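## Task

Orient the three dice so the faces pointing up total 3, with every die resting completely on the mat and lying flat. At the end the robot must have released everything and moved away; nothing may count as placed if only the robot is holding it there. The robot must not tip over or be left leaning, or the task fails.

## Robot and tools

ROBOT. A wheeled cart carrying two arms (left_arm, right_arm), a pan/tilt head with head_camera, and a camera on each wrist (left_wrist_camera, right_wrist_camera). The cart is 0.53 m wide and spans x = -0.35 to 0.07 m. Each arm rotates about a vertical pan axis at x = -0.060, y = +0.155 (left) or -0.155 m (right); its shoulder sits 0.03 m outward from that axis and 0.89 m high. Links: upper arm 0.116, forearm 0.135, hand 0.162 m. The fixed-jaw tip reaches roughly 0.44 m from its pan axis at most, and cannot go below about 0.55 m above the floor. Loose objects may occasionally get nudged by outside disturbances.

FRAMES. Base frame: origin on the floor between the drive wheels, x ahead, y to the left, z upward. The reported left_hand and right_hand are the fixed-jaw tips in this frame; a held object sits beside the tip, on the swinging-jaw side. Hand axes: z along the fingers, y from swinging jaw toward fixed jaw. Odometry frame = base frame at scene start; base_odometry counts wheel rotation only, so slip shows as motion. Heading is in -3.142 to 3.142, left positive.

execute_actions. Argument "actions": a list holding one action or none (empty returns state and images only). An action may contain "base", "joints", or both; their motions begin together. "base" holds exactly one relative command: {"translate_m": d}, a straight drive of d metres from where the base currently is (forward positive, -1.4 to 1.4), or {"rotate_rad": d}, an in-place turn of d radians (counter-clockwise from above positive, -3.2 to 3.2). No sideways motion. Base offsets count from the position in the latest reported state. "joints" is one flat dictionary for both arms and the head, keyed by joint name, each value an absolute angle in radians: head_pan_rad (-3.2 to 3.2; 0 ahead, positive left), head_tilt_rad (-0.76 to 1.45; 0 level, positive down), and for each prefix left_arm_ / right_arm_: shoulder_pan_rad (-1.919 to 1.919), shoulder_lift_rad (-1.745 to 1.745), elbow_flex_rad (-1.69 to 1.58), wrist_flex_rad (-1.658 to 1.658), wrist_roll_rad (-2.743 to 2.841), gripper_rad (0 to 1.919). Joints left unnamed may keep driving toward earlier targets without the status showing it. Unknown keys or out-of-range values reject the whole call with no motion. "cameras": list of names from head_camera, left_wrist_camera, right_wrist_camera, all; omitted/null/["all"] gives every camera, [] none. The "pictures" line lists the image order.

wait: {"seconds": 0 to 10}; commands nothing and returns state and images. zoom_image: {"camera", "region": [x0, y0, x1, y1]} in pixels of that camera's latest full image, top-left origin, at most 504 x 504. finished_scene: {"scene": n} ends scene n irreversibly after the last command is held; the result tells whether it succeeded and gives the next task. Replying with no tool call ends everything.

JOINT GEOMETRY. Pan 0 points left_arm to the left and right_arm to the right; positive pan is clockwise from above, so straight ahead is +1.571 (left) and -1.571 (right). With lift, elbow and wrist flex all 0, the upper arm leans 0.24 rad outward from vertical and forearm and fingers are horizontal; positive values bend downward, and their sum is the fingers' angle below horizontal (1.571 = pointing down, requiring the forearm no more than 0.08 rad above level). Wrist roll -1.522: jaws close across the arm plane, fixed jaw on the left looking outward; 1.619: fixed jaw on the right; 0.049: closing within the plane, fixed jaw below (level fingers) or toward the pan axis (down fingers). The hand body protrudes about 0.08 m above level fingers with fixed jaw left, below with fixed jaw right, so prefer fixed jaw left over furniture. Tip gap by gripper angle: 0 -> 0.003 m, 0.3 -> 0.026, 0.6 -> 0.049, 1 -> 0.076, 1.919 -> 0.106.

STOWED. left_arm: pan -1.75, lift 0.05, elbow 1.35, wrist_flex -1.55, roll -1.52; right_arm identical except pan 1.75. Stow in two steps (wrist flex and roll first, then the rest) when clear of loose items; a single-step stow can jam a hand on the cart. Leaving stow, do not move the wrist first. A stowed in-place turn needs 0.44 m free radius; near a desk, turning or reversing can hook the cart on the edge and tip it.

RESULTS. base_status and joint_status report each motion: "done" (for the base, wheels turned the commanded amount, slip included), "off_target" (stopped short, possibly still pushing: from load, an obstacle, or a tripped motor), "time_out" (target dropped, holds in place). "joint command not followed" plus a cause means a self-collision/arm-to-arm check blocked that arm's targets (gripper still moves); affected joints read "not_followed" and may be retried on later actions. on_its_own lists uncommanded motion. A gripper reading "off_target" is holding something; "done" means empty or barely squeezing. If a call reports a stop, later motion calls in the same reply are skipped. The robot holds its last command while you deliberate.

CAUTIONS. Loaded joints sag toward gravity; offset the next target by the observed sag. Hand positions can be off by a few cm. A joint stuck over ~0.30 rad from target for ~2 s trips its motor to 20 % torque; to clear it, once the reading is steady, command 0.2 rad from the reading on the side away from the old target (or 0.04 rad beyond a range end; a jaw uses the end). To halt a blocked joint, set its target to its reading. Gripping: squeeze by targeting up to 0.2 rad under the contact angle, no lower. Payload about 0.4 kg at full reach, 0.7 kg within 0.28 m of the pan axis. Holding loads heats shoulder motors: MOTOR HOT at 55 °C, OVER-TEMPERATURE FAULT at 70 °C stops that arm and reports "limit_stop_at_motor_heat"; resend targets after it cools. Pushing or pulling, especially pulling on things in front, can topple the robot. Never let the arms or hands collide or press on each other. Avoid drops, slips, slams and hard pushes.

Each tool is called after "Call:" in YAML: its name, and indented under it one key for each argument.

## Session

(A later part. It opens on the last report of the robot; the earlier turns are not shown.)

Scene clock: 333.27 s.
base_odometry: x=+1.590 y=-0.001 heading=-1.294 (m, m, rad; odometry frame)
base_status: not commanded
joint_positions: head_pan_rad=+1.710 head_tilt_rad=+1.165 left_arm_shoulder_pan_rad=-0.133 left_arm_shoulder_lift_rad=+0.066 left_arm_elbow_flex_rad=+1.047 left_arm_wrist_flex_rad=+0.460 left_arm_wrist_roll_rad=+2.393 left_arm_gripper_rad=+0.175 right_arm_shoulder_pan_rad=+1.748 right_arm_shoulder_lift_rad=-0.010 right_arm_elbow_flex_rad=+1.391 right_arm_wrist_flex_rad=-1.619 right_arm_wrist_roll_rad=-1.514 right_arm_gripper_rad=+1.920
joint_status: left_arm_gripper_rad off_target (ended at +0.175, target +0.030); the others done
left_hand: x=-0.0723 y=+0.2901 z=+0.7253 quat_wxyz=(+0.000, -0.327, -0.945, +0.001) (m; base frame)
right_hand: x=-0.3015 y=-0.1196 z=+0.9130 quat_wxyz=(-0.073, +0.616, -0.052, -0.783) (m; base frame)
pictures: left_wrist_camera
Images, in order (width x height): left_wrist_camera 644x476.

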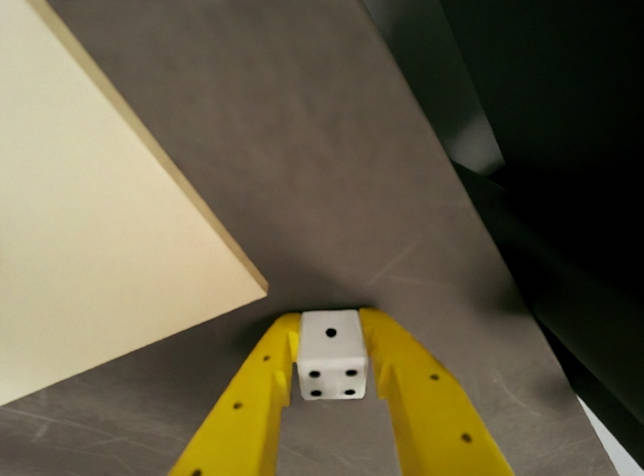

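Call:
execute_actions:
  actions:
    - {"joints": {"left_arm_shoulder_lift_rad": -0.2, "left_arm_elbow_flex_rad": 0.9, "left_arm_wrist_flex_rad": 0.85}}
  cameras: ["left_wrist_camera"]

Scene clock: 344.27 s.
base_odometry: x=+1.590 y=-0.001 heading=-1.294 (m, m, rad; odometry frame)
base_status: not commanded
joint_positions: head_pan_rad=+1.710 head_tilt_rad=+1.165 left_arm_shoulder_pan_rad=-0.133 left_arm_shoulder_lift_rad=-0.175 left_arm_elbow_flex_rad=+0.929 left_arm_wrist_flex_rad=+0.842 left_arm_wrist_roll_rad=+2.393 left_arm_gripper_rad=+0.175 right_arm_shoulder_pan_rad=+1.748 right_arm_shoulder_lift_rad=-0.010 right_arm_elbow_flex_rad=+1.391 right_arm_wrist_flex_rad=-1.619 right_arm_wrist_roll_rad=-1.514 right_arm_gripper_rad=+1.920
joint_status: all done
left_hand: x=-0.0732 y=+0.2966 z=+0.7606 quat_wxyz=(-0.005, -0.326, -0.945, +0.011) (m; base frame)
right_hand: x=-0.3015 y=-0.1196 z=+0.9130 quat_wxyz=(-0.073, +0.616, -0.052, -0.783) (m; base frame)
pictures: left_wrist_camera
Images, in order (width x height): left_wrist_camera 644x476.

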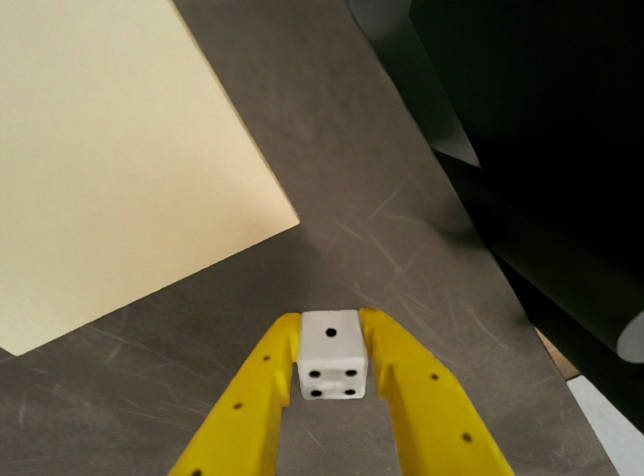

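Call:
execute_actions:
  actions:
    - {"joints": {"left_arm_shoulder_pan_rad": 0.45, "left_arm_shoulder_lift_rad": 0.28, "left_arm_elbow_flex_rad": 0.05, "left_arm_wrist_flex_rad": 1.2, "left_arm_wrist_roll_rad": -1.522, "head_pan_rad": 1.3, "head_tilt_rad": 1.1}}
  cameras: ["head_camera", "left_wrist_camera"]

Scene clock: 353.67 s.
base_odometry: x=+1.590 y=-0.001 heading=-1.294 (m, m, rad; odometry frame)
base_status: not commanded
joint_positions: head_pan_rad=+1.310 head_tilt_rad=+1.115 left_arm_shoulder_pan_rad=+0.440 left_arm_shoulder_lift_rad=+0.289 left_arm_elbow_flex_rad=+0.083 left_arm_wrist_flex_rad=+1.193 left_arm_wrist_roll_rad=-1.513 left_arm_gripper_rad=+0.175 right_arm_shoulder_pan_rad=+1.748 right_arm_shoulder_lift_rad=-0.010 right_arm_elbow_flex_rad=+1.391 right_arm_wrist_flex_rad=-1.619 right_arm_wrist_roll_rad=-1.514 right_arm_gripper_rad=+1.920
joint_status: all done
left_hand: x=+0.0255 y=+0.3550 z=+0.7891 quat_wxyz=(+0.002, -0.540, +0.842, +0.001) (m; base frame)
right_hand: x=-0.3015 y=-0.1196 z=+0.9130 quat_wxyz=(-0.073, +0.616, -0.052, -0.783) (m; base frame)
pictures: head_camera, left_wrist_camera
Images, in order (width x height): head_camera 644x476, left_wrist_camera 644x476.

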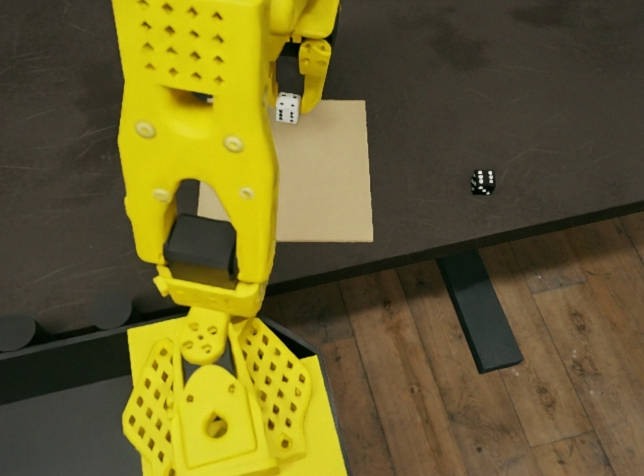

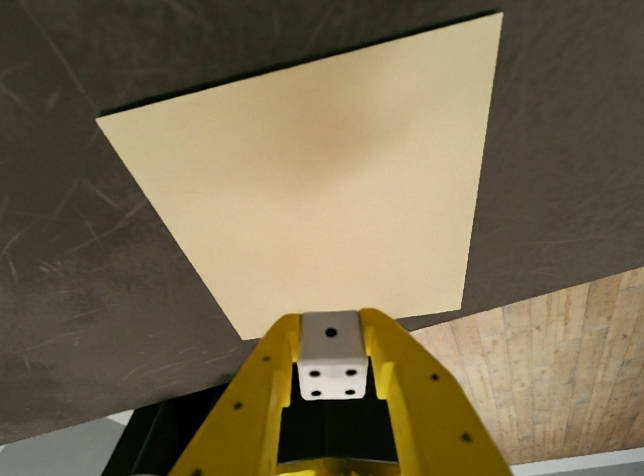

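Call:
execute_actions:
  actions:
    - {"joints": {"left_arm_shoulder_lift_rad": 0.6, "left_arm_elbow_flex_rad": 0.977, "left_arm_wrist_flex_rad": -1.08}}
  cameras: ["head_camera", "left_wrist_camera"]

Scene clock: 370.90 s.
base_odometry: x=+1.590 y=+0.000 heading=-1.300 (m, m, rad; odometry frame)
base_status: not commanded
joint_positions: head_pan_rad=+1.309 head_tilt_rad=+1.114 left_arm_shoulder_pan_rad=+0.455 left_arm_shoulder_lift_rad=+0.605 left_arm_elbow_flex_rad=+0.973 left_arm_wrist_flex_rad=-1.065 left_arm_wrist_roll_rad=-1.515 left_arm_gripper_rad=+0.174 right_arm_shoulder_pan_rad=+1.750 right_arm_shoulder_lift_rad=-0.009 right_arm_elbow_flex_rad=+1.391 right_arm_wrist_flex_rad=-1.619 right_arm_wrist_roll_rad=-1.514 right_arm_gripper_rad=+1.920
joint_status: all done
left_hand: x=+0.0479 y=+0.3931 z=+0.7566 quat_wxyz=(+0.429, -0.460, +0.731, +0.265) (m; base frame)
right_hand: x=-0.3015 y=-0.1192 z=+0.9127 quat_wxyz=(-0.073, +0.616, -0.053, -0.782) (m; base frame)
pictures: head_camera, left_wrist_camera
Images, in order (width x height): head_camera 644x476, left_wrist_camera 644x476.

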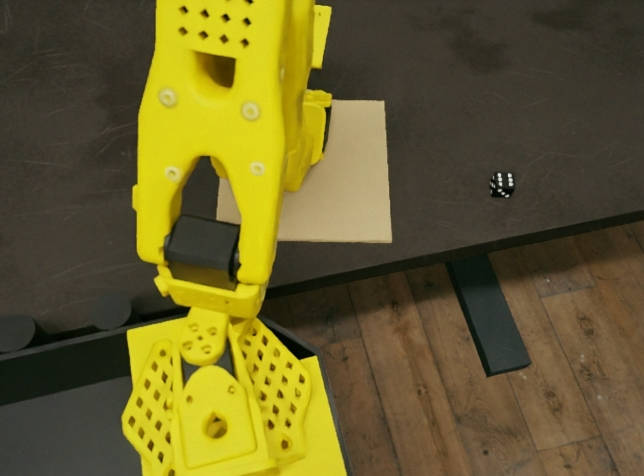

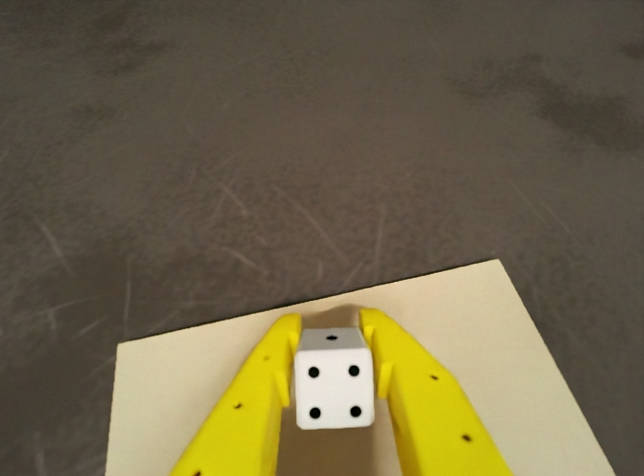

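Call:
execute_actions:
  actions:
    - {"joints": {"head_pan_rad": 1.0, "head_tilt_rad": 0.95}}
  cameras: ["head_camera"]

Scene clock: 382.03 s.
base_odometry: x=+1.590 y=+0.000 heading=-1.300 (m, m, rad; odometry frame)
base_status: not commanded
joint_positions: head_pan_rad=+1.010 head_tilt_rad=+0.965 left_arm_shoulder_pan_rad=+0.455 left_arm_shoulder_lift_rad=+0.605 left_arm_elbow_flex_rad=+0.973 left_arm_wrist_flex_rad=-1.065 left_arm_wrist_roll_rad=-1.515 left_arm_gripper_rad=+0.174 right_arm_shoulder_pan_rad=+1.750 right_arm_shoulder_lift_rad=-0.009 right_arm_elbow_flex_rad=+1.391 right_arm_wrist_flex_rad=-1.619 right_arm_wrist_roll_rad=-1.514 right_arm_gripper_rad=+1.920
joint_status: all done
left_hand: x=+0.0479 y=+0.3931 z=+0.7566 quat_wxyz=(+0.429, -0.460, +0.731, +0.265) (m; base frame)
right_hand: x=-0.3015 y=-0.1192 z=+0.9127 quat_wxyz=(-0.073, +0.616, -0.053, -0.782) (m; base frame)
pictures: head_camera
Images, in order (width x height): head_camera 644x476.

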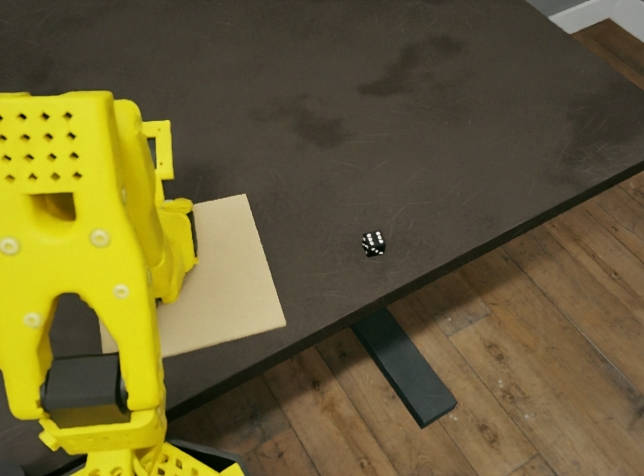

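Call:
execute_actions:
  actions:
    - {"joints": {"left_arm_shoulder_lift_rad": 0.8, "left_arm_elbow_flex_rad": 0.78, "left_arm_wrist_flex_rad": -1.07}}
  cameras: ["left_wrist_camera"]

Scene clock: 392.93 s.
base_odometry: x=+1.590 y=+0.000 heading=-1.300 (m, m, rad; odometry frame)
base_status: not commanded
joint_positions: head_pan_rad=+1.010 head_tilt_rad=+0.965 left_arm_shoulder_pan_rad=+0.455 left_arm_shoulder_lift_rad=+0.791 left_arm_elbow_flex_rad=+0.791 left_arm_wrist_flex_rad=-1.070 left_arm_wrist_roll_rad=-1.515 left_arm_gripper_rad=+0.174 right_arm_shoulder_pan_rad=+1.750 right_arm_shoulder_lift_rad=-0.009 right_arm_elbow_flex_rad=+1.391 right_arm_wrist_flex_rad=-1.619 right_arm_wrist_roll_rad=-1.514 right_arm_gripper_rad=+1.920
joint_status: all done
left_hand: x=+0.0533 y=+0.4042 z=+0.7394 quat_wxyz=(+0.429, -0.460, +0.730, +0.266) (m; base frame)
right_hand: x=-0.3015 y=-0.1192 z=+0.9127 quat_wxyz=(-0.073, +0.616, -0.053, -0.782) (m; base frame)
pictures: left_wrist_camera
Images, in order (width x height): left_wrist_camera 644x476.

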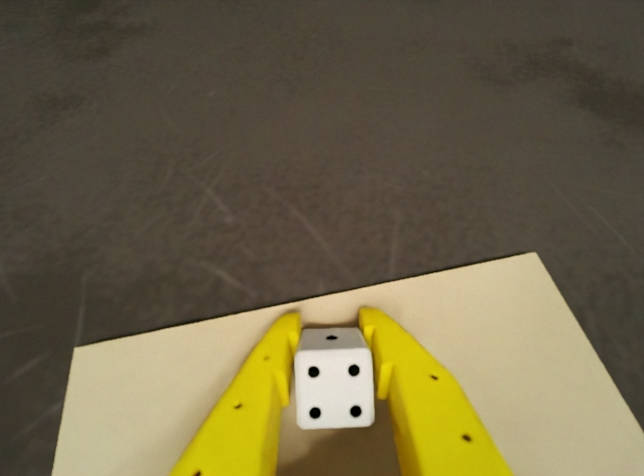

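Call:
execute_actions:
  actions:
    - {"joints": {"left_arm_gripper_rad": 0.7}}
  cameras: ["left_wrist_camera"]

Scene clock: 398.40 s.
base_odometry: x=+1.590 y=+0.000 heading=-1.300 (m, m, rad; odometry frame)
base_status: not commanded
joint_positions: head_pan_rad=+1.010 head_tilt_rad=+0.965 left_arm_shoulder_pan_rad=+0.455 left_arm_shoulder_lift_rad=+0.800 left_arm_elbow_flex_rad=+0.788 left_arm_wrist_flex_rad=-1.070 left_arm_wrist_roll_rad=-1.515 left_arm_gripper_rad=+0.690 right_arm_shoulder_pan_rad=+1.750 right_arm_shoulder_lift_rad=-0.009 right_arm_elbow_flex_rad=+1.391 right_arm_wrist_flex_rad=-1.619 right_arm_wrist_roll_rad=-1.514 right_arm_gripper_rad=+1.920
joint_status: all done
left_hand: x=+0.0530 y=+0.4035 z=+0.7376 quat_wxyz=(+0.427, -0.461, +0.732, +0.264) (m; base frame)
right_hand: x=-0.3015 y=-0.1192 z=+0.9127 quat_wxyz=(-0.073, +0.616, -0.053, -0.782) (m; base frame)
pictures: left_wrist_camera
Images, in order (width x height): left_wrist_camera 644x476.

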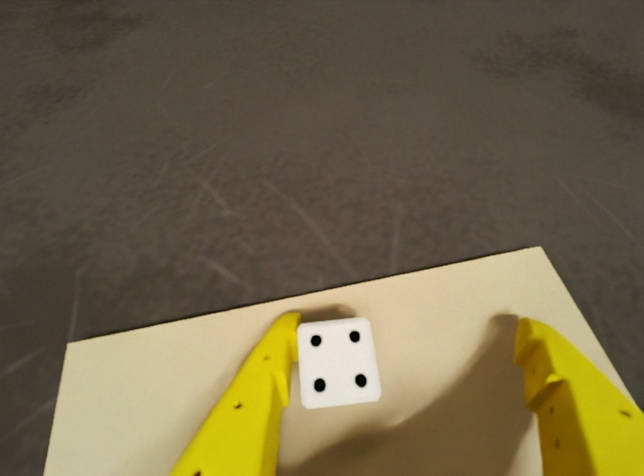

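Call:
execute_actions:
  actions:
    - {"joints": {"left_arm_shoulder_lift_rad": 0.3}}
  cameras: []

Call:
execute_actions:
  actions:
    - {"joints": {"left_arm_elbow_flex_rad": -0.25, "left_arm_wrist_flex_rad": 1.4}}
  cameras: ["left_wrist_camera"]

Scene clock: 413.77 s.
base_odometry: x=+1.590 y=+0.000 heading=-1.300 (m, m, rad; odometry frame)
base_status: not commanded
joint_positions: head_pan_rad=+1.010 head_tilt_rad=+0.965 left_arm_shoulder_pan_rad=+0.455 left_arm_shoulder_lift_rad=+0.342 left_arm_elbow_flex_rad=+0.788 left_arm_wrist_flex_rad=-1.070 left_arm_wrist_roll_rad=-1.515 left_arm_gripper_rad=+0.692 right_arm_shoulder_pan_rad=+1.750 right_arm_shoulder_lift_rad=-0.009 right_arm_elbow_flex_rad=+1.391 right_arm_wrist_flex_rad=-1.619 right_arm_wrist_roll_rad=-1.514 right_arm_gripper_rad=+1.920
joint_status: all done
left_hand: x=+0.0724 y=+0.4432 z=+0.8611 quat_wxyz=(+0.583, -0.388, +0.616, +0.361) (m; base frame)
right_hand: x=-0.3015 y=-0.1192 z=+0.9127 quat_wxyz=(-0.073, +0.616, -0.053, -0.782) (m; base frame)
pictures: none
No camera images: the call's "cameras" was empty. Leave "cameras" out to get every camera's image.

Scene clock: 416.13 s.
base_odometry: x=+1.590 y=+0.000 heading=-1.300 (m, m, rad; odometry frame)
base_status: not commanded
joint_positions: head_pan_rad=+1.010 head_tilt_rad=+0.965 left_arm_shoulder_pan_rad=+0.455 left_arm_shoulder_lift_rad=+0.340 left_arm_elbow_flex_rad=-0.214 left_arm_wrist_flex_rad=+1.394 left_arm_wrist_roll_rad=-1.515 left_arm_gripper_rad=+0.692 right_arm_shoulder_pan_rad=+1.750 right_arm_shoulder_lift_rad=-0.009 right_arm_elbow_flex_rad=+1.391 right_arm_wrist_flex_rad=-1.619 right_arm_wrist_roll_rad=-1.514 right_arm_gripper_rad=+1.920
joint_status: all done
left_hand: x=+0.0371 y=+0.3710 z=+0.8187 quat_wxyz=(+0.022, -0.532, +0.846, +0.013) (m; base frame)
right_hand: x=-0.3015 y=-0.1192 z=+0.9127 quat_wxyz=(-0.073, +0.616, -0.053, -0.782) (m; base frame)
pictures: left_wrist_camera
Images, in order (width x height): left_wrist_camera 644x476.

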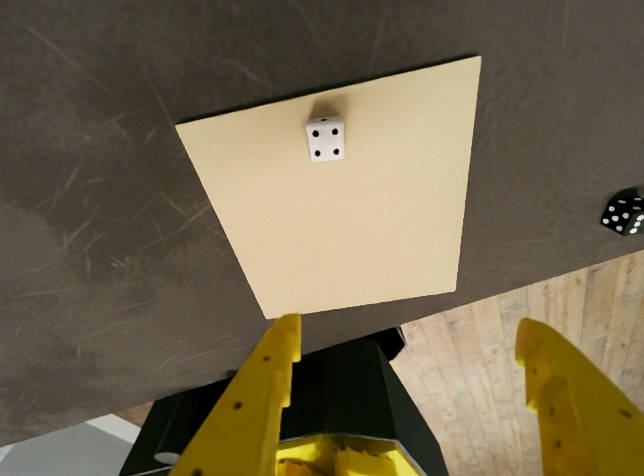

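Call:
execute_actions:
  actions:
    - {"joints": {"left_arm_shoulder_lift_rad": 0.44, "left_arm_elbow_flex_rad": 0.18, "left_arm_wrist_flex_rad": 0.582}}
  cameras: ["left_wrist_camera"]

Scene clock: 424.23 s.
base_odometry: x=+1.590 y=+0.000 heading=-1.300 (m, m, rad; odometry frame)
base_status: not commanded
joint_positions: head_pan_rad=+1.010 head_tilt_rad=+0.965 left_arm_shoulder_pan_rad=+0.455 left_arm_shoulder_lift_rad=+0.454 left_arm_elbow_flex_rad=+0.182 left_arm_wrist_flex_rad=+0.592 left_arm_wrist_roll_rad=-1.515 left_arm_gripper_rad=+0.692 right_arm_shoulder_pan_rad=+1.750 right_arm_shoulder_lift_rad=-0.009 right_arm_elbow_flex_rad=+1.391 right_arm_wrist_flex_rad=-1.619 right_arm_wrist_roll_rad=-1.514 right_arm_gripper_rad=+1.920
joint_status: all done
left_hand: x=+0.0519 y=+0.4013 z=+0.7558 quat_wxyz=(+0.146, -0.525, +0.834, +0.090) (m; base frame)
right_hand: x=-0.3015 y=-0.1192 z=+0.9127 quat_wxyz=(-0.073, +0.616, -0.053, -0.782) (m; base frame)
pictures: left_wrist_camera
Images, in order (width x height): left_wrist_camera 644x476.

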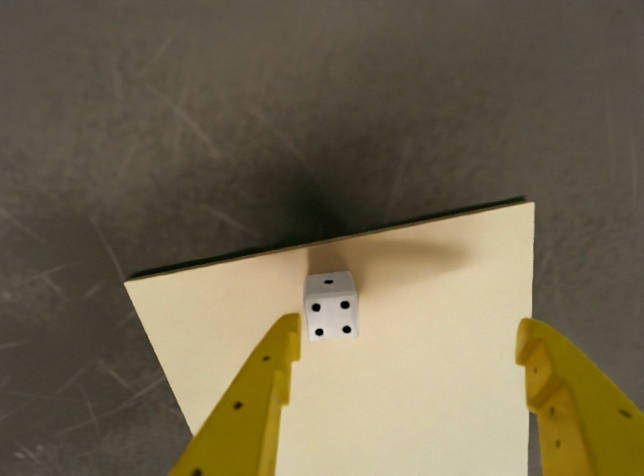

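Call:
execute_actions:
  actions:
    - {"joints": {"left_arm_shoulder_pan_rad": 0.425, "left_arm_shoulder_lift_rad": 0.6, "left_arm_elbow_flex_rad": 0.165, "left_arm_wrist_flex_rad": 0.44}}
  cameras: ["left_wrist_camera"]

Scene clock: 428.60 s.
base_odometry: x=+1.590 y=+0.000 heading=-1.300 (m, m, rad; odometry frame)
base_status: not commanded
joint_positions: head_pan_rad=+1.010 head_tilt_rad=+0.965 left_arm_shoulder_pan_rad=+0.435 left_arm_shoulder_lift_rad=+0.589 left_arm_elbow_flex_rad=+0.174 left_arm_wrist_flex_rad=+0.447 left_arm_wrist_roll_rad=-1.515 left_arm_gripper_rad=+0.692 right_arm_shoulder_pan_rad=+1.750 right_arm_shoulder_lift_rad=-0.009 right_arm_elbow_flex_rad=+1.391 right_arm_wrist_flex_rad=-1.619 right_arm_wrist_roll_rad=-1.514 right_arm_gripper_rad=+1.920
joint_status: all done
left_hand: x=+0.0484 y=+0.4065 z=+0.7324 quat_wxyz=(+0.152, -0.532, +0.827, +0.096) (m; base frame)
right_hand: x=-0.3015 y=-0.1192 z=+0.9127 quat_wxyz=(-0.073, +0.616, -0.053, -0.782) (m; base frame)
pictures: left_wrist_camera
Images, in order (width x height): left_wrist_camera 644x476.

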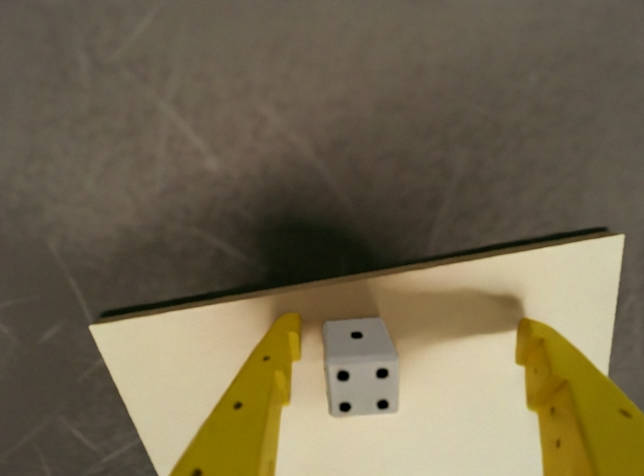

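Call:
execute_actions:
  actions:
    - {"joints": {"left_arm_gripper_rad": 0.0}}
  cameras: ["left_wrist_camera"]

Scene clock: 435.37 s.
base_odometry: x=+1.590 y=+0.000 heading=-1.300 (m, m, rad; odometry frame)
base_status: not commanded
joint_positions: head_pan_rad=+1.010 head_tilt_rad=+0.965 left_arm_shoulder_pan_rad=+0.435 left_arm_shoulder_lift_rad=+0.589 left_arm_elbow_flex_rad=+0.166 left_arm_wrist_flex_rad=+0.443 left_arm_wrist_roll_rad=-1.515 left_arm_gripper_rad=+0.175 right_arm_shoulder_pan_rad=+1.750 right_arm_shoulder_lift_rad=-0.009 right_arm_elbow_flex_rad=+1.391 right_arm_wrist_flex_rad=-1.619 right_arm_wrist_roll_rad=-1.514 right_arm_gripper_rad=+1.920
joint_status: left_arm_gripper_rad off_target (ended at +0.175, target +0.000)
left_hand: x=+0.0494 y=+0.4088 z=+0.7338 quat_wxyz=(+0.157, -0.532, +0.826, +0.099) (m; base frame)
right_hand: x=-0.3015 y=-0.1192 z=+0.9127 quat_wxyz=(-0.073, +0.616, -0.053, -0.782) (m; base frame)
pictures: left_wrist_camera
Images, in order (width x height): left_wrist_camera 644x476.

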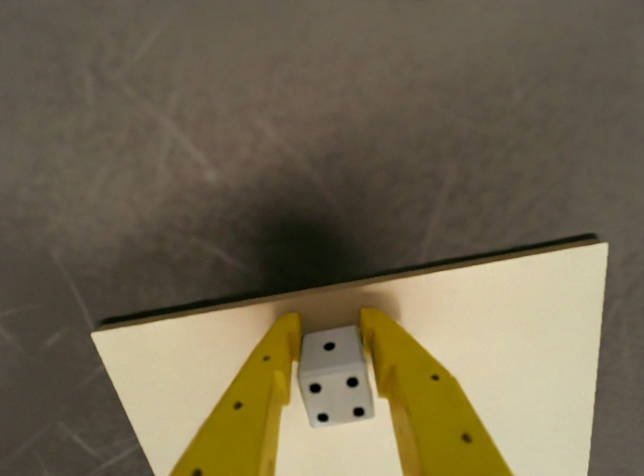

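Call:
execute_actions:
  actions:
    - {"joints": {"left_arm_shoulder_lift_rad": 0.25}}
  cameras: []

Call:
execute_actions:
  actions:
    - {"joints": {"left_arm_elbow_flex_rad": 0.41, "left_arm_wrist_flex_rad": -1.5}}
  cameras: ["left_wrist_camera"]

Scene clock: 448.27 s.
base_odometry: x=+1.590 y=+0.000 heading=-1.300 (m, m, rad; odometry frame)
base_status: not commanded
joint_positions: head_pan_rad=+1.010 head_tilt_rad=+0.965 left_arm_shoulder_pan_rad=+0.435 left_arm_shoulder_lift_rad=+0.297 left_arm_elbow_flex_rad=+0.168 left_arm_wrist_flex_rad=+0.443 left_arm_wrist_roll_rad=-1.515 left_arm_gripper_rad=+0.175 right_arm_shoulder_pan_rad=+1.750 right_arm_shoulder_lift_rad=-0.009 right_arm_elbow_flex_rad=+1.391 right_arm_wrist_flex_rad=-1.619 right_arm_wrist_roll_rad=-1.514 right_arm_gripper_rad=+1.920
joint_status: all done
left_hand: x=+0.0643 y=+0.4408 z=+0.8109 quat_wxyz=(+0.275, -0.512, +0.795, +0.174) (m; base frame)
right_hand: x=-0.3015 y=-0.1192 z=+0.9127 quat_wxyz=(-0.073, +0.616, -0.053, -0.782) (m; base frame)
pictures: none
No camera images: the call's "cameras" was empty. Leave "cameras" out to get every camera's image.

Scene clock: 450.33 s.
base_odometry: x=+1.590 y=+0.000 heading=-1.300 (m, m, rad; odometry frame)
base_status: not commanded
joint_positions: head_pan_rad=+1.010 head_tilt_rad=+0.965 left_arm_shoulder_pan_rad=+0.435 left_arm_shoulder_lift_rad=+0.294 left_arm_elbow_flex_rad=+0.413 left_arm_wrist_flex_rad=-1.487 left_arm_wrist_roll_rad=-1.515 left_arm_gripper_rad=+0.175 right_arm_shoulder_pan_rad=+1.750 right_arm_shoulder_lift_rad=-0.009 right_arm_elbow_flex_rad=+1.391 right_arm_wrist_flex_rad=-1.619 right_arm_wrist_roll_rad=-1.514 right_arm_gripper_rad=+1.920
joint_status: all done
left_hand: x=+0.0637 y=+0.4395 z=+1.0226 quat_wxyz=(+0.780, -0.208, +0.324, +0.493) (m; base frame)
right_hand: x=-0.3015 y=-0.1192 z=+0.9127 quat_wxyz=(-0.073, +0.616, -0.053, -0.782) (m; base frame)
pictures: left_wrist_camera
Images, in order (width x height): left_wrist_camera 644x476.

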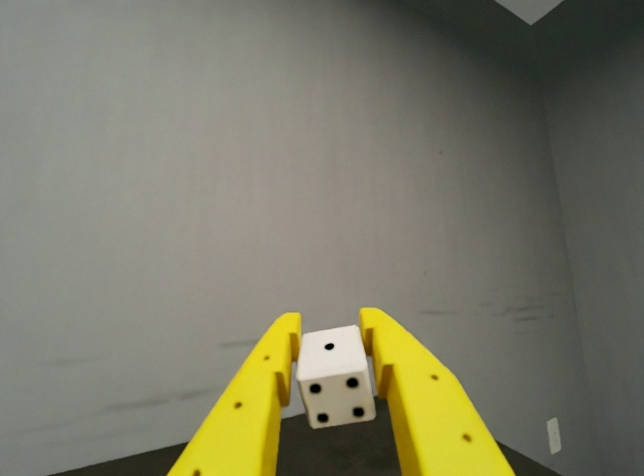

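Call:
execute_actions:
  actions:
    - {"joints": {"left_arm_shoulder_lift_rad": 1.15}}
  cameras: ["left_wrist_camera"]

Scene clock: 454.20 s.
base_odometry: x=+1.590 y=+0.000 heading=-1.300 (m, m, rad; odometry frame)
base_status: not commanded
joint_positions: head_pan_rad=+1.010 head_tilt_rad=+0.965 left_arm_shoulder_pan_rad=+0.435 left_arm_shoulder_lift_rad=+1.161 left_arm_elbow_flex_rad=+0.413 left_arm_wrist_flex_rad=-1.488 left_arm_wrist_roll_rad=-1.515 left_arm_gripper_rad=+0.175 right_arm_shoulder_pan_rad=+1.750 right_arm_shoulder_lift_rad=-0.009 right_arm_elbow_flex_rad=+1.391 right_arm_wrist_flex_rad=-1.619 right_arm_wrist_roll_rad=-1.514 right_arm_gripper_rad=+1.920
joint_status: all done
left_hand: x=+0.0634 y=+0.4389 z=+0.7643 quat_wxyz=(+0.571, -0.399, +0.620, +0.362) (m; base frame)
right_hand: x=-0.3015 y=-0.1192 z=+0.9127 quat_wxyz=(-0.073, +0.616, -0.053, -0.782) (m; base frame)
pictures: left_wrist_camera
Images, in order (width x height): left_wrist_camera 644x476.

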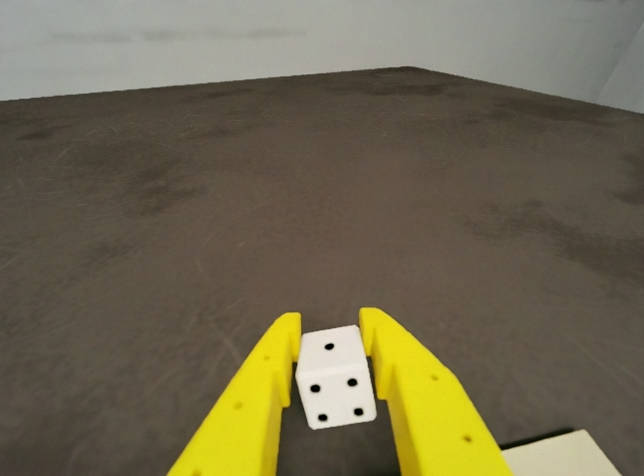

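Call:
execute_actions:
  actions:
    - {"joints": {"left_arm_shoulder_lift_rad": 1.25, "left_arm_elbow_flex_rad": 0.5, "left_arm_wrist_flex_rad": -1.58}}
  cameras: ["left_wrist_camera"]

Scene clock: 460.13 s.
base_odometry: x=+1.590 y=+0.000 heading=-1.300 (m, m, rad; odometry frame)
base_status: not commanded
joint_positions: head_pan_rad=+1.010 head_tilt_rad=+0.965 left_arm_shoulder_pan_rad=+0.435 left_arm_shoulder_lift_rad=+1.242 left_arm_elbow_flex_rad=+0.470 left_arm_wrist_flex_rad=-1.577 left_arm_wrist_roll_rad=-1.515 left_arm_gripper_rad=+0.175 right_arm_shoulder_pan_rad=+1.750 right_arm_shoulder_lift_rad=-0.009 right_arm_elbow_flex_rad=+1.391 right_arm_wrist_flex_rad=-1.619 right_arm_wrist_roll_rad=-1.514 right_arm_gripper_rad=+1.920
joint_status: all done
left_hand: x=+0.0557 y=+0.4223 z=+0.7477 quat_wxyz=(+0.556, -0.407, +0.633, +0.352) (m; base frame)
right_hand: x=-0.3015 y=-0.1192 z=+0.9127 quat_wxyz=(-0.073, +0.616, -0.053, -0.782) (m; base frame)
pictures: left_wrist_camera
Images, in order (width x height): left_wrist_camera 644x476.

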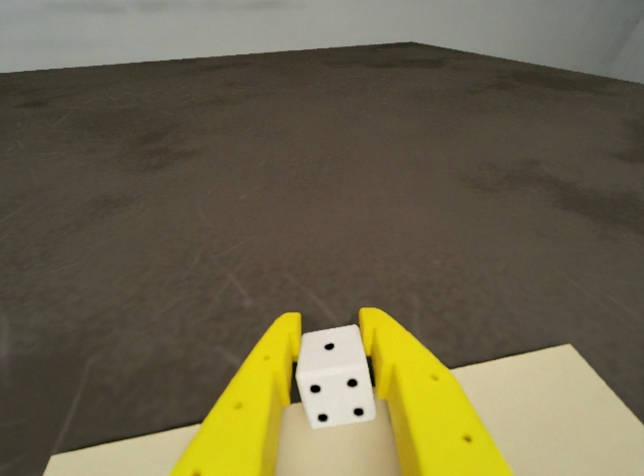

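Call:
execute_actions:
  actions:
    - {"joints": {"left_arm_shoulder_lift_rad": 1.33, "left_arm_elbow_flex_rad": 0.5}}
  cameras: ["left_wrist_camera"]

Scene clock: 464.03 s.
base_odometry: x=+1.590 y=+0.000 heading=-1.300 (m, m, rad; odometry frame)
base_status: not commanded
joint_positions: head_pan_rad=+1.010 head_tilt_rad=+0.965 left_arm_shoulder_pan_rad=+0.435 left_arm_shoulder_lift_rad=+1.260 left_arm_elbow_flex_rad=+0.470 left_arm_wrist_flex_rad=-1.596 left_arm_wrist_roll_rad=-1.515 left_arm_gripper_rad=+0.175 right_arm_shoulder_pan_rad=+1.750 right_arm_shoulder_lift_rad=-0.009 right_arm_elbow_flex_rad=+1.391 right_arm_wrist_flex_rad=-1.619 right_arm_wrist_roll_rad=-1.514 right_arm_gripper_rad=+1.920
joint_status: all done
left_hand: x=+0.0547 y=+0.4202 z=+0.7459 quat_wxyz=(+0.556, -0.407, +0.633, +0.352) (m; base frame)
right_hand: x=-0.3015 y=-0.1192 z=+0.9127 quat_wxyz=(-0.073, +0.616, -0.053, -0.782) (m; base frame)
pictures: left_wrist_camera
Images, in order (width x height): left_wrist_camera 644x476.

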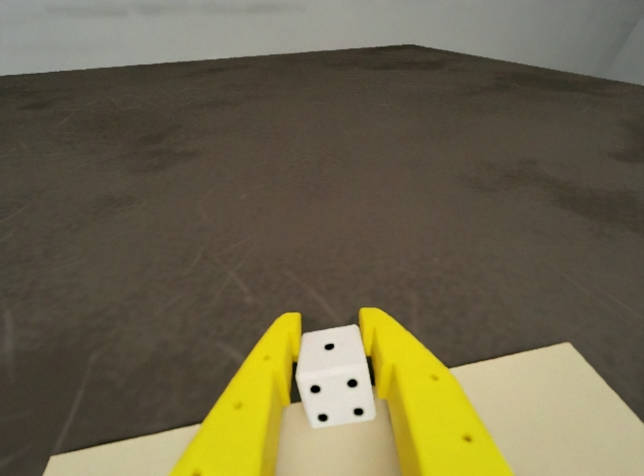

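Call:
execute_actions:
  actions:
    - {"joints": {"left_arm_shoulder_lift_rad": 1.25, "left_arm_elbow_flex_rad": 0.47, "left_arm_gripper_rad": 0.7}}
  cameras: ["left_wrist_camera"]

Scene clock: 467.57 s.
base_odometry: x=+1.590 y=+0.000 heading=-1.300 (m, m, rad; odometry frame)
base_status: not commanded
joint_positions: head_pan_rad=+1.010 head_tilt_rad=+0.965 left_arm_shoulder_pan_rad=+0.434 left_arm_shoulder_lift_rad=+1.260 left_arm_elbow_flex_rad=+0.465 left_arm_wrist_flex_rad=-1.582 left_arm_wrist_roll_rad=-1.515 left_arm_gripper_rad=+0.691 right_arm_shoulder_pan_rad=+1.750 right_arm_shoulder_lift_rad=-0.009 right_arm_elbow_flex_rad=+1.391 right_arm_wrist_flex_rad=-1.619 right_arm_wrist_roll_rad=-1.514 right_arm_gripper_rad=+1.920
joint_status: all done
left_hand: x=+0.0545 y=+0.4208 z=+0.7443 quat_wxyz=(+0.553, -0.410, +0.636, +0.350) (m; base frame)
right_hand: x=-0.3015 y=-0.1192 z=+0.9127 quat_wxyz=(-0.073, +0.616, -0.053, -0.782) (m; base frame)
pictures: left_wrist_camera
Images, in order (width x height): left_wrist_camera 644x476.

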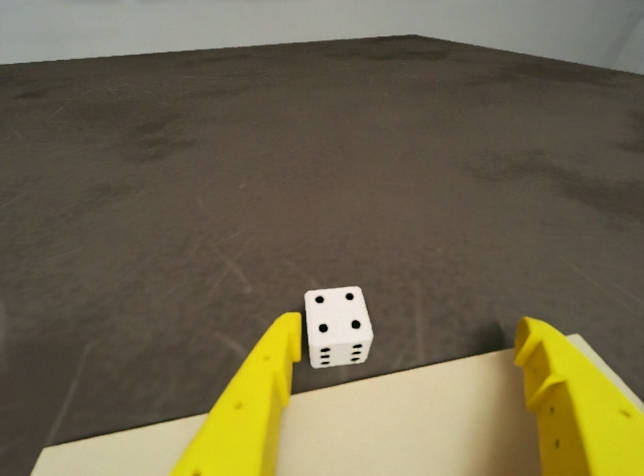

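Call:
execute_actions:
  actions:
    - {"joints": {"left_arm_shoulder_lift_rad": 0.45}}
  cameras: []

Call:
execute_actions:
  actions:
    - {"joints": {"left_arm_elbow_flex_rad": 0.08, "left_arm_wrist_flex_rad": 0.35}}
  cameras: ["left_wrist_camera"]

Scene clock: 488.47 s.
base_odometry: x=+1.590 y=+0.000 heading=-1.300 (m, m, rad; odometry frame)
base_status: not commanded
joint_positions: head_pan_rad=+1.010 head_tilt_rad=+0.965 left_arm_shoulder_pan_rad=+0.434 left_arm_shoulder_lift_rad=+0.495 left_arm_elbow_flex_rad=+0.472 left_arm_wrist_flex_rad=-1.581 left_arm_wrist_roll_rad=-1.515 left_arm_gripper_rad=+0.692 right_arm_shoulder_pan_rad=+1.750 right_arm_shoulder_lift_rad=-0.009 right_arm_elbow_flex_rad=+1.391 right_arm_wrist_flex_rad=-1.619 right_arm_wrist_roll_rad=-1.514 right_arm_gripper_rad=+1.920
joint_status: all done
left_hand: x=+0.0678 y=+0.4494 z=+0.9639 quat_wxyz=(+0.750, -0.249, +0.387, +0.475) (m; base frame)
right_hand: x=-0.3015 y=-0.1192 z=+0.9127 quat_wxyz=(-0.073, +0.616, -0.053, -0.782) (m; base frame)
pictures: none
No camera images: the call's "cameras" was empty. Leave "cameras" out to get every camera's image.

Scene clock: 490.50 s.
base_odometry: x=+1.590 y=+0.000 heading=-1.300 (m, m, rad; odometry frame)
base_status: not commanded
joint_positions: head_pan_rad=+1.010 head_tilt_rad=+0.965 left_arm_shoulder_pan_rad=+0.434 left_arm_shoulder_lift_rad=+0.495 left_arm_elbow_flex_rad=+0.117 left_arm_wrist_flex_rad=+0.346 left_arm_wrist_roll_rad=-1.515 left_arm_gripper_rad=+0.692 right_arm_shoulder_pan_rad=+1.750 right_arm_shoulder_lift_rad=-0.009 right_arm_elbow_flex_rad=+1.391 right_arm_wrist_flex_rad=-1.619 right_arm_wrist_roll_rad=-1.514 right_arm_gripper_rad=+1.920
joint_status: all done
left_hand: x=+0.0649 y=+0.4431 z=+0.7750 quat_wxyz=(+0.255, -0.516, +0.801, +0.161) (m; base frame)
right_hand: x=-0.3015 y=-0.1192 z=+0.9127 quat_wxyz=(-0.073, +0.616, -0.053, -0.782) (m; base frame)
pictures: left_wrist_camera
Images, in order (width x height): left_wrist_camera 644x476.

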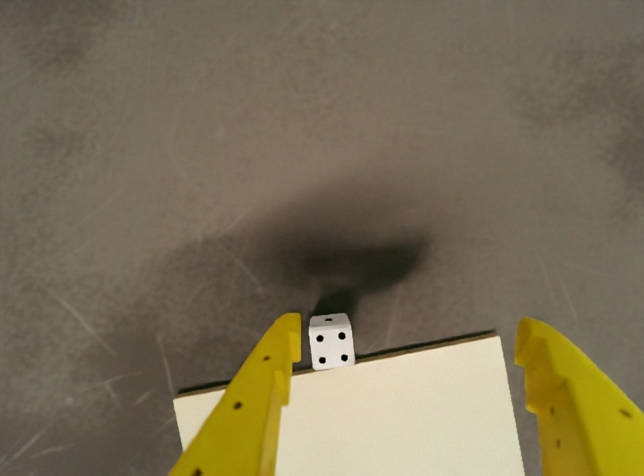

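Call:
execute_actions:
  actions:
    - {"joints": {"left_arm_shoulder_pan_rad": 0.41, "left_arm_shoulder_lift_rad": 0.72, "left_arm_elbow_flex_rad": 0.1, "left_arm_wrist_flex_rad": 0.13}}
  cameras: ["left_wrist_camera"]

Scene clock: 494.43 s.
base_odometry: x=+1.590 y=+0.000 heading=-1.300 (m, m, rad; odometry frame)
base_status: not commanded
joint_positions: head_pan_rad=+1.010 head_tilt_rad=+0.965 left_arm_shoulder_pan_rad=+0.420 left_arm_shoulder_lift_rad=+0.716 left_arm_elbow_flex_rad=+0.111 left_arm_wrist_flex_rad=+0.134 left_arm_wrist_roll_rad=-1.515 left_arm_gripper_rad=+0.692 right_arm_shoulder_pan_rad=+1.750 right_arm_shoulder_lift_rad=-0.009 right_arm_elbow_flex_rad=+1.391 right_arm_wrist_flex_rad=-1.619 right_arm_wrist_roll_rad=-1.514 right_arm_gripper_rad=+1.920
joint_status: all done
left_hand: x=+0.0602 y=+0.4433 z=+0.7330 quat_wxyz=(+0.252, -0.522, +0.798, +0.162) (m; base frame)
right_hand: x=-0.3015 y=-0.1192 z=+0.9127 quat_wxyz=(-0.073, +0.616, -0.053, -0.782) (m; base frame)
pictures: left_wrist_camera
Images, in order (width x height): left_wrist_camera 644x476.

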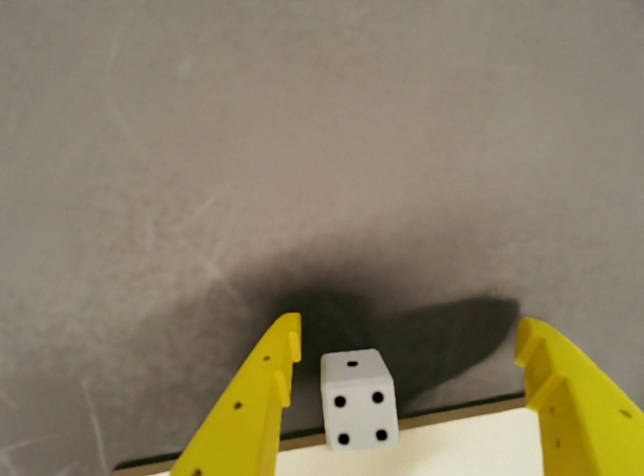

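Call:
execute_actions:
  actions:
    - {"joints": {"left_arm_gripper_rad": 0.0}}
  cameras: ["left_wrist_camera"]

Scene clock: 497.90 s.
base_odometry: x=+1.590 y=+0.000 heading=-1.300 (m, m, rad; odometry frame)
base_status: not commanded
joint_positions: head_pan_rad=+1.010 head_tilt_rad=+0.965 left_arm_shoulder_pan_rad=+0.420 left_arm_shoulder_lift_rad=+0.717 left_arm_elbow_flex_rad=+0.106 left_arm_wrist_flex_rad=+0.133 left_arm_wrist_roll_rad=-1.515 left_arm_gripper_rad=+0.108 right_arm_shoulder_pan_rad=+1.750 right_arm_shoulder_lift_rad=-0.009 right_arm_elbow_flex_rad=+1.391 right_arm_wrist_flex_rad=-1.619 right_arm_wrist_roll_rad=-1.514 right_arm_gripper_rad=+1.920
joint_status: left_arm_gripper_rad off_target (ended at +0.108, target +0.000)
left_hand: x=+0.0606 y=+0.4442 z=+0.7336 quat_wxyz=(+0.254, -0.522, +0.798, +0.164) (m; base frame)
right_hand: x=-0.3015 y=-0.1192 z=+0.9127 quat_wxyz=(-0.073, +0.616, -0.053, -0.782) (m; base frame)
pictures: left_wrist_camera
Images, in order (width x height): left_wrist_camera 644x476.

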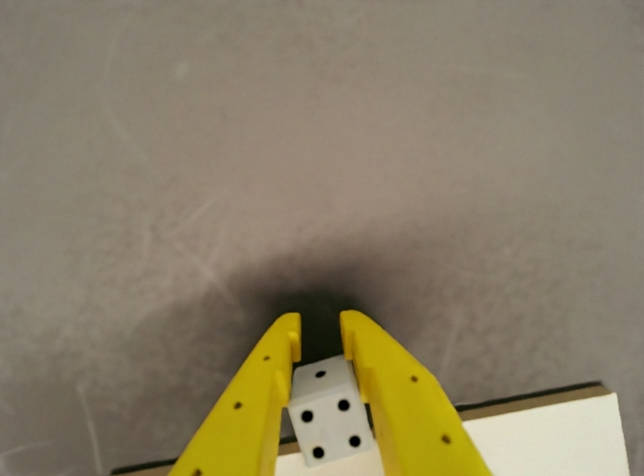

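Call:
execute_actions:
  actions:
    - {"joints": {"left_arm_shoulder_lift_rad": 0.15}}
  cameras: []

Call:
execute_actions:
  actions:
    - {"joints": {"left_arm_elbow_flex_rad": 1.45, "left_arm_wrist_flex_rad": -0.65}}
  cameras: ["left_wrist_camera"]

Scene clock: 503.97 s.
base_odometry: x=+1.590 y=+0.000 heading=-1.300 (m, m, rad; odometry frame)
base_status: not commanded
joint_positions: head_pan_rad=+1.010 head_tilt_rad=+0.965 left_arm_shoulder_pan_rad=+0.420 left_arm_shoulder_lift_rad=+0.199 left_arm_elbow_flex_rad=+0.106 left_arm_wrist_flex_rad=+0.133 left_arm_wrist_roll_rad=-1.515 left_arm_gripper_rad=+0.108 right_arm_shoulder_pan_rad=+1.750 right_arm_shoulder_lift_rad=-0.009 right_arm_elbow_flex_rad=+1.391 right_arm_wrist_flex_rad=-1.619 right_arm_wrist_roll_rad=-1.514 right_arm_gripper_rad=+1.920
joint_status: all done
left_hand: x=+0.0778 y=+0.4828 z=+0.8948 quat_wxyz=(+0.451, -0.462, +0.706, +0.290) (m; base frame)
right_hand: x=-0.3015 y=-0.1192 z=+0.9127 quat_wxyz=(-0.073, +0.616, -0.053, -0.782) (m; base frame)
pictures: none
No camera images: the call's "cameras" was empty. Leave "cameras" out to get every camera's image.

Scene clock: 505.57 s.
base_odometry: x=+1.590 y=+0.000 heading=-1.300 (m, m, rad; odometry frame)
base_status: not commanded
joint_positions: head_pan_rad=+1.010 head_tilt_rad=+0.965 left_arm_shoulder_pan_rad=+0.420 left_arm_shoulder_lift_rad=+0.162 left_arm_elbow_flex_rad=+1.433 left_arm_wrist_flex_rad=-0.645 left_arm_wrist_roll_rad=-1.515 left_arm_gripper_rad=+0.108 right_arm_shoulder_pan_rad=+1.750 right_arm_shoulder_lift_rad=-0.009 right_arm_elbow_flex_rad=+1.391 right_arm_wrist_flex_rad=-1.619 right_arm_wrist_roll_rad=-1.514 right_arm_gripper_rad=+1.920
joint_status: all done
left_hand: x=+0.0027 y=+0.3144 z=+0.7348 quat_wxyz=(+0.257, -0.521, +0.797, +0.165) (m; base frame)
right_hand: x=-0.3015 y=-0.1192 z=+0.9127 quat_wxyz=(-0.073, +0.616, -0.053, -0.782) (m; base frame)
pictures: left_wrist_camera
Images, in order (width x height): left_wrist_camera 644x476.

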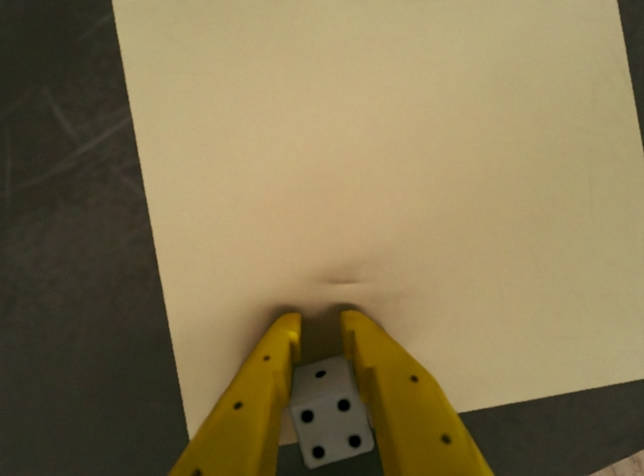

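Call:
execute_actions:
  actions:
    - {"joints": {"left_arm_gripper_rad": 0.7}}
  cameras: ["left_wrist_camera"]

Scene clock: 509.43 s.
base_odometry: x=+1.590 y=+0.000 heading=-1.300 (m, m, rad; odometry frame)
base_status: not commanded
joint_positions: head_pan_rad=+1.010 head_tilt_rad=+0.965 left_arm_shoulder_pan_rad=+0.418 left_arm_shoulder_lift_rad=+0.162 left_arm_elbow_flex_rad=+1.441 left_arm_wrist_flex_rad=-0.645 left_arm_wrist_roll_rad=-1.515 left_arm_gripper_rad=+0.691 right_arm_shoulder_pan_rad=+1.750 right_arm_shoulder_lift_rad=-0.009 right_arm_elbow_flex_rad=+1.391 right_arm_wrist_flex_rad=-1.619 right_arm_wrist_roll_rad=-1.514 right_arm_gripper_rad=+1.920
joint_status: all done
left_hand: x=+0.0016 y=+0.3126 z=+0.7341 quat_wxyz=(+0.253, -0.523, +0.797, +0.163) (m; base frame)
right_hand: x=-0.3015 y=-0.1192 z=+0.9127 quat_wxyz=(-0.073, +0.616, -0.053, -0.782) (m; base frame)
pictures: left_wrist_camera
Images, in order (width x height): left_wrist_camera 644x476.

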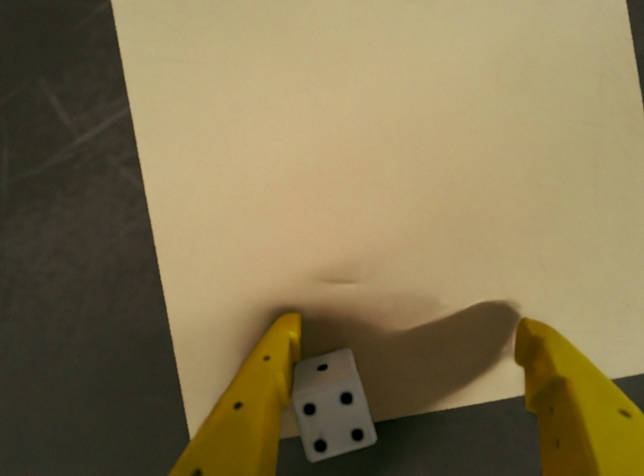

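Call:
execute_actions:
  actions:
    - {"joints": {"left_arm_shoulder_lift_rad": -0.3}}
  cameras: []

Call:
execute_actions:
  actions:
    - {"joints": {"left_arm_elbow_flex_rad": 0.0, "left_arm_wrist_flex_rad": 1.386}}
  cameras: []

Call:
execute_actions:
  actions:
    - {"joints": {"left_arm_shoulder_lift_rad": 0.58}}
  cameras: ["left_wrist_camera"]

Scene clock: 519.00 s.
base_odometry: x=+1.590 y=+0.000 heading=-1.300 (m, m, rad; odometry frame)
base_status: not commanded
joint_positions: head_pan_rad=+1.010 head_tilt_rad=+0.965 left_arm_shoulder_pan_rad=+0.418 left_arm_shoulder_lift_rad=-0.278 left_arm_elbow_flex_rad=+1.450 left_arm_wrist_flex_rad=-0.645 left_arm_wrist_roll_rad=-1.515 left_arm_gripper_rad=+0.692 right_arm_shoulder_pan_rad=+1.750 right_arm_shoulder_lift_rad=-0.009 right_arm_elbow_flex_rad=+1.391 right_arm_wrist_flex_rad=-1.619 right_arm_wrist_roll_rad=-1.514 right_arm_gripper_rad=+1.920
joint_status: all done
left_hand: x=+0.0232 y=+0.3611 z=+0.8066 quat_wxyz=(+0.419, -0.475, +0.725, +0.270) (m; base frame)
right_hand: x=-0.3015 y=-0.1192 z=+0.9127 quat_wxyz=(-0.073, +0.616, -0.053, -0.782) (m; base frame)
pictures: none
No camera images: the call's "cameras" was empty. Leave "cameras" out to get every camera's image.

Scene clock: 521.10 s.
base_odometry: x=+1.590 y=+0.000 heading=-1.300 (m, m, rad; odometry frame)
base_status: not commanded
joint_positions: head_pan_rad=+1.010 head_tilt_rad=+0.965 left_arm_shoulder_pan_rad=+0.418 left_arm_shoulder_lift_rad=-0.278 left_arm_elbow_flex_rad=+0.039 left_arm_wrist_flex_rad=+1.382 left_arm_wrist_roll_rad=-1.515 left_arm_gripper_rad=+0.692 right_arm_shoulder_pan_rad=+1.750 right_arm_shoulder_lift_rad=-0.009 right_arm_elbow_flex_rad=+1.391 right_arm_wrist_flex_rad=-1.619 right_arm_wrist_roll_rad=-1.514 right_arm_gripper_rad=+1.920
joint_status: all done
left_hand: x=+0.0234 y=+0.3616 z=+0.9008 quat_wxyz=(+0.179, -0.536, +0.817, +0.115) (m; base frame)
right_hand: x=-0.3015 y=-0.1192 z=+0.9127 quat_wxyz=(-0.073, +0.616, -0.053, -0.782) (m; base frame)
pictures: none
No camera images: the call's "cameras" was empty. Leave "cameras" out to get every camera's image.

Scene clock: 522.43 s.
base_odometry: x=+1.590 y=+0.000 heading=-1.300 (m, m, rad; odometry frame)
base_status: not commanded
joint_positions: head_pan_rad=+1.010 head_tilt_rad=+0.965 left_arm_shoulder_pan_rad=+0.418 left_arm_shoulder_lift_rad=+0.590 left_arm_elbow_flex_rad=+0.027 left_arm_wrist_flex_rad=+1.382 left_arm_wrist_roll_rad=-1.515 left_arm_gripper_rad=+0.692 right_arm_shoulder_pan_rad=+1.750 right_arm_shoulder_lift_rad=-0.009 right_arm_elbow_flex_rad=+1.391 right_arm_wrist_flex_rad=-1.619 right_arm_wrist_roll_rad=-1.514 right_arm_gripper_rad=+1.920
joint_status: all done
left_hand: x=-0.0011 y=+0.3066 z=+0.7522 quat_wxyz=(-0.178, -0.536, +0.817, -0.115) (m; base frame)
right_hand: x=-0.3015 y=-0.1192 z=+0.9127 quat_wxyz=(-0.073, +0.616, -0.053, -0.782) (m; base frame)
pictures: left_wrist_camera
Images, in order (width x height): left_wrist_camera 644x476.

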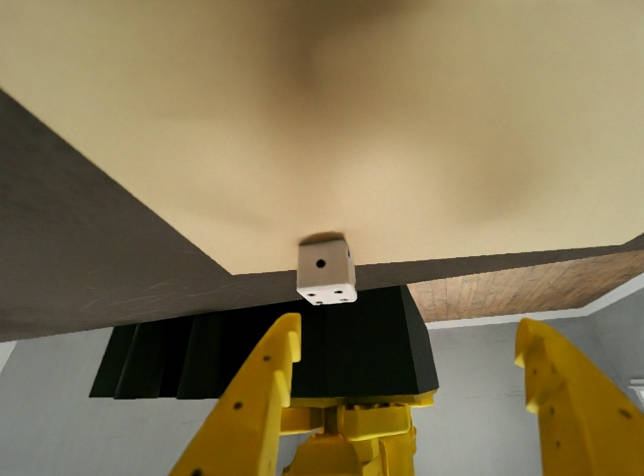

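Call:
execute_actions:
  actions:
    - {"joints": {"left_arm_shoulder_pan_rad": 0.4, "left_arm_shoulder_lift_rad": 0.72, "left_arm_elbow_flex_rad": -0.02, "left_arm_wrist_flex_rad": 1.29}}
  cameras: ["left_wrist_camera"]

Scene clock: 528.53 s.
base_odometry: x=+1.590 y=+0.000 heading=-1.300 (m, m, rad; odometry frame)
base_status: not commanded
joint_positions: head_pan_rad=+1.010 head_tilt_rad=+0.965 left_arm_shoulder_pan_rad=+0.409 left_arm_shoulder_lift_rad=+0.731 left_arm_elbow_flex_rad=+0.007 left_arm_wrist_flex_rad=+1.294 left_arm_wrist_roll_rad=-1.515 left_arm_gripper_rad=+0.692 right_arm_shoulder_pan_rad=+1.750 right_arm_shoulder_lift_rad=-0.009 right_arm_elbow_flex_rad=+1.391 right_arm_wrist_flex_rad=-1.619 right_arm_wrist_roll_rad=-1.514 right_arm_gripper_rad=+1.920
joint_status: all done
left_hand: x=-0.0043 y=+0.3030 z=+0.7286 quat_wxyz=(-0.192, -0.537, +0.812, -0.125) (m; base frame)
right_hand: x=-0.3015 y=-0.1192 z=+0.9127 quat_wxyz=(-0.073, +0.616, -0.053, -0.782) (m; base frame)
pictures: left_wrist_camera
Images, in order (width x height): left_wrist_camera 644x476.

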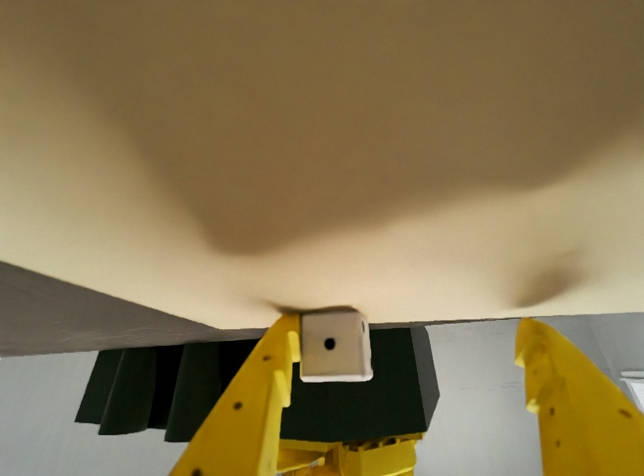

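Call:
execute_actions:
  actions:
    - {"joints": {"left_arm_gripper_rad": 0.0}}
  cameras: ["left_wrist_camera"]

Scene clock: 531.27 s.
base_odometry: x=+1.590 y=+0.000 heading=-1.300 (m, m, rad; odometry frame)
base_status: not commanded
joint_positions: head_pan_rad=+1.010 head_tilt_rad=+0.965 left_arm_shoulder_pan_rad=+0.409 left_arm_shoulder_lift_rad=+0.731 left_arm_elbow_flex_rad=+0.004 left_arm_wrist_flex_rad=+1.294 left_arm_wrist_roll_rad=-1.515 left_arm_gripper_rad=+0.175 right_arm_shoulder_pan_rad=+1.750 right_arm_shoulder_lift_rad=-0.009 right_arm_elbow_flex_rad=+1.391 right_arm_wrist_flex_rad=-1.619 right_arm_wrist_roll_rad=-1.514 right_arm_gripper_rad=+1.920
joint_status: left_arm_gripper_rad off_target (ended at +0.175, target +0.000)
left_hand: x=-0.0040 y=+0.3037 z=+0.7287 quat_wxyz=(-0.190, -0.538, +0.812, -0.124) (m; base frame)
right_hand: x=-0.3015 y=-0.1192 z=+0.9127 quat_wxyz=(-0.073, +0.616, -0.053, -0.782) (m; base frame)
pictures: left_wrist_camera
Images, in order (width x height): left_wrist_camera 644x476.

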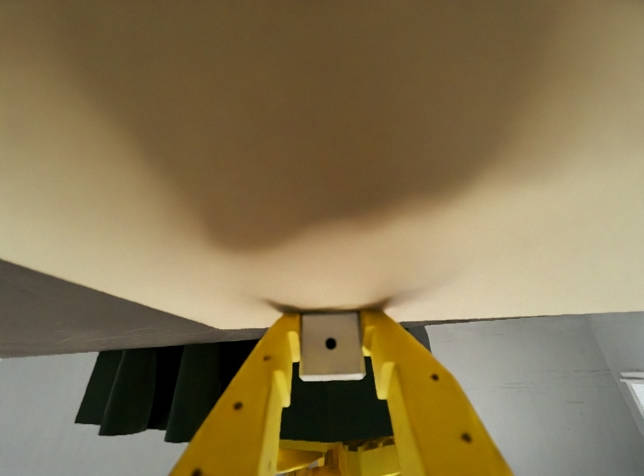

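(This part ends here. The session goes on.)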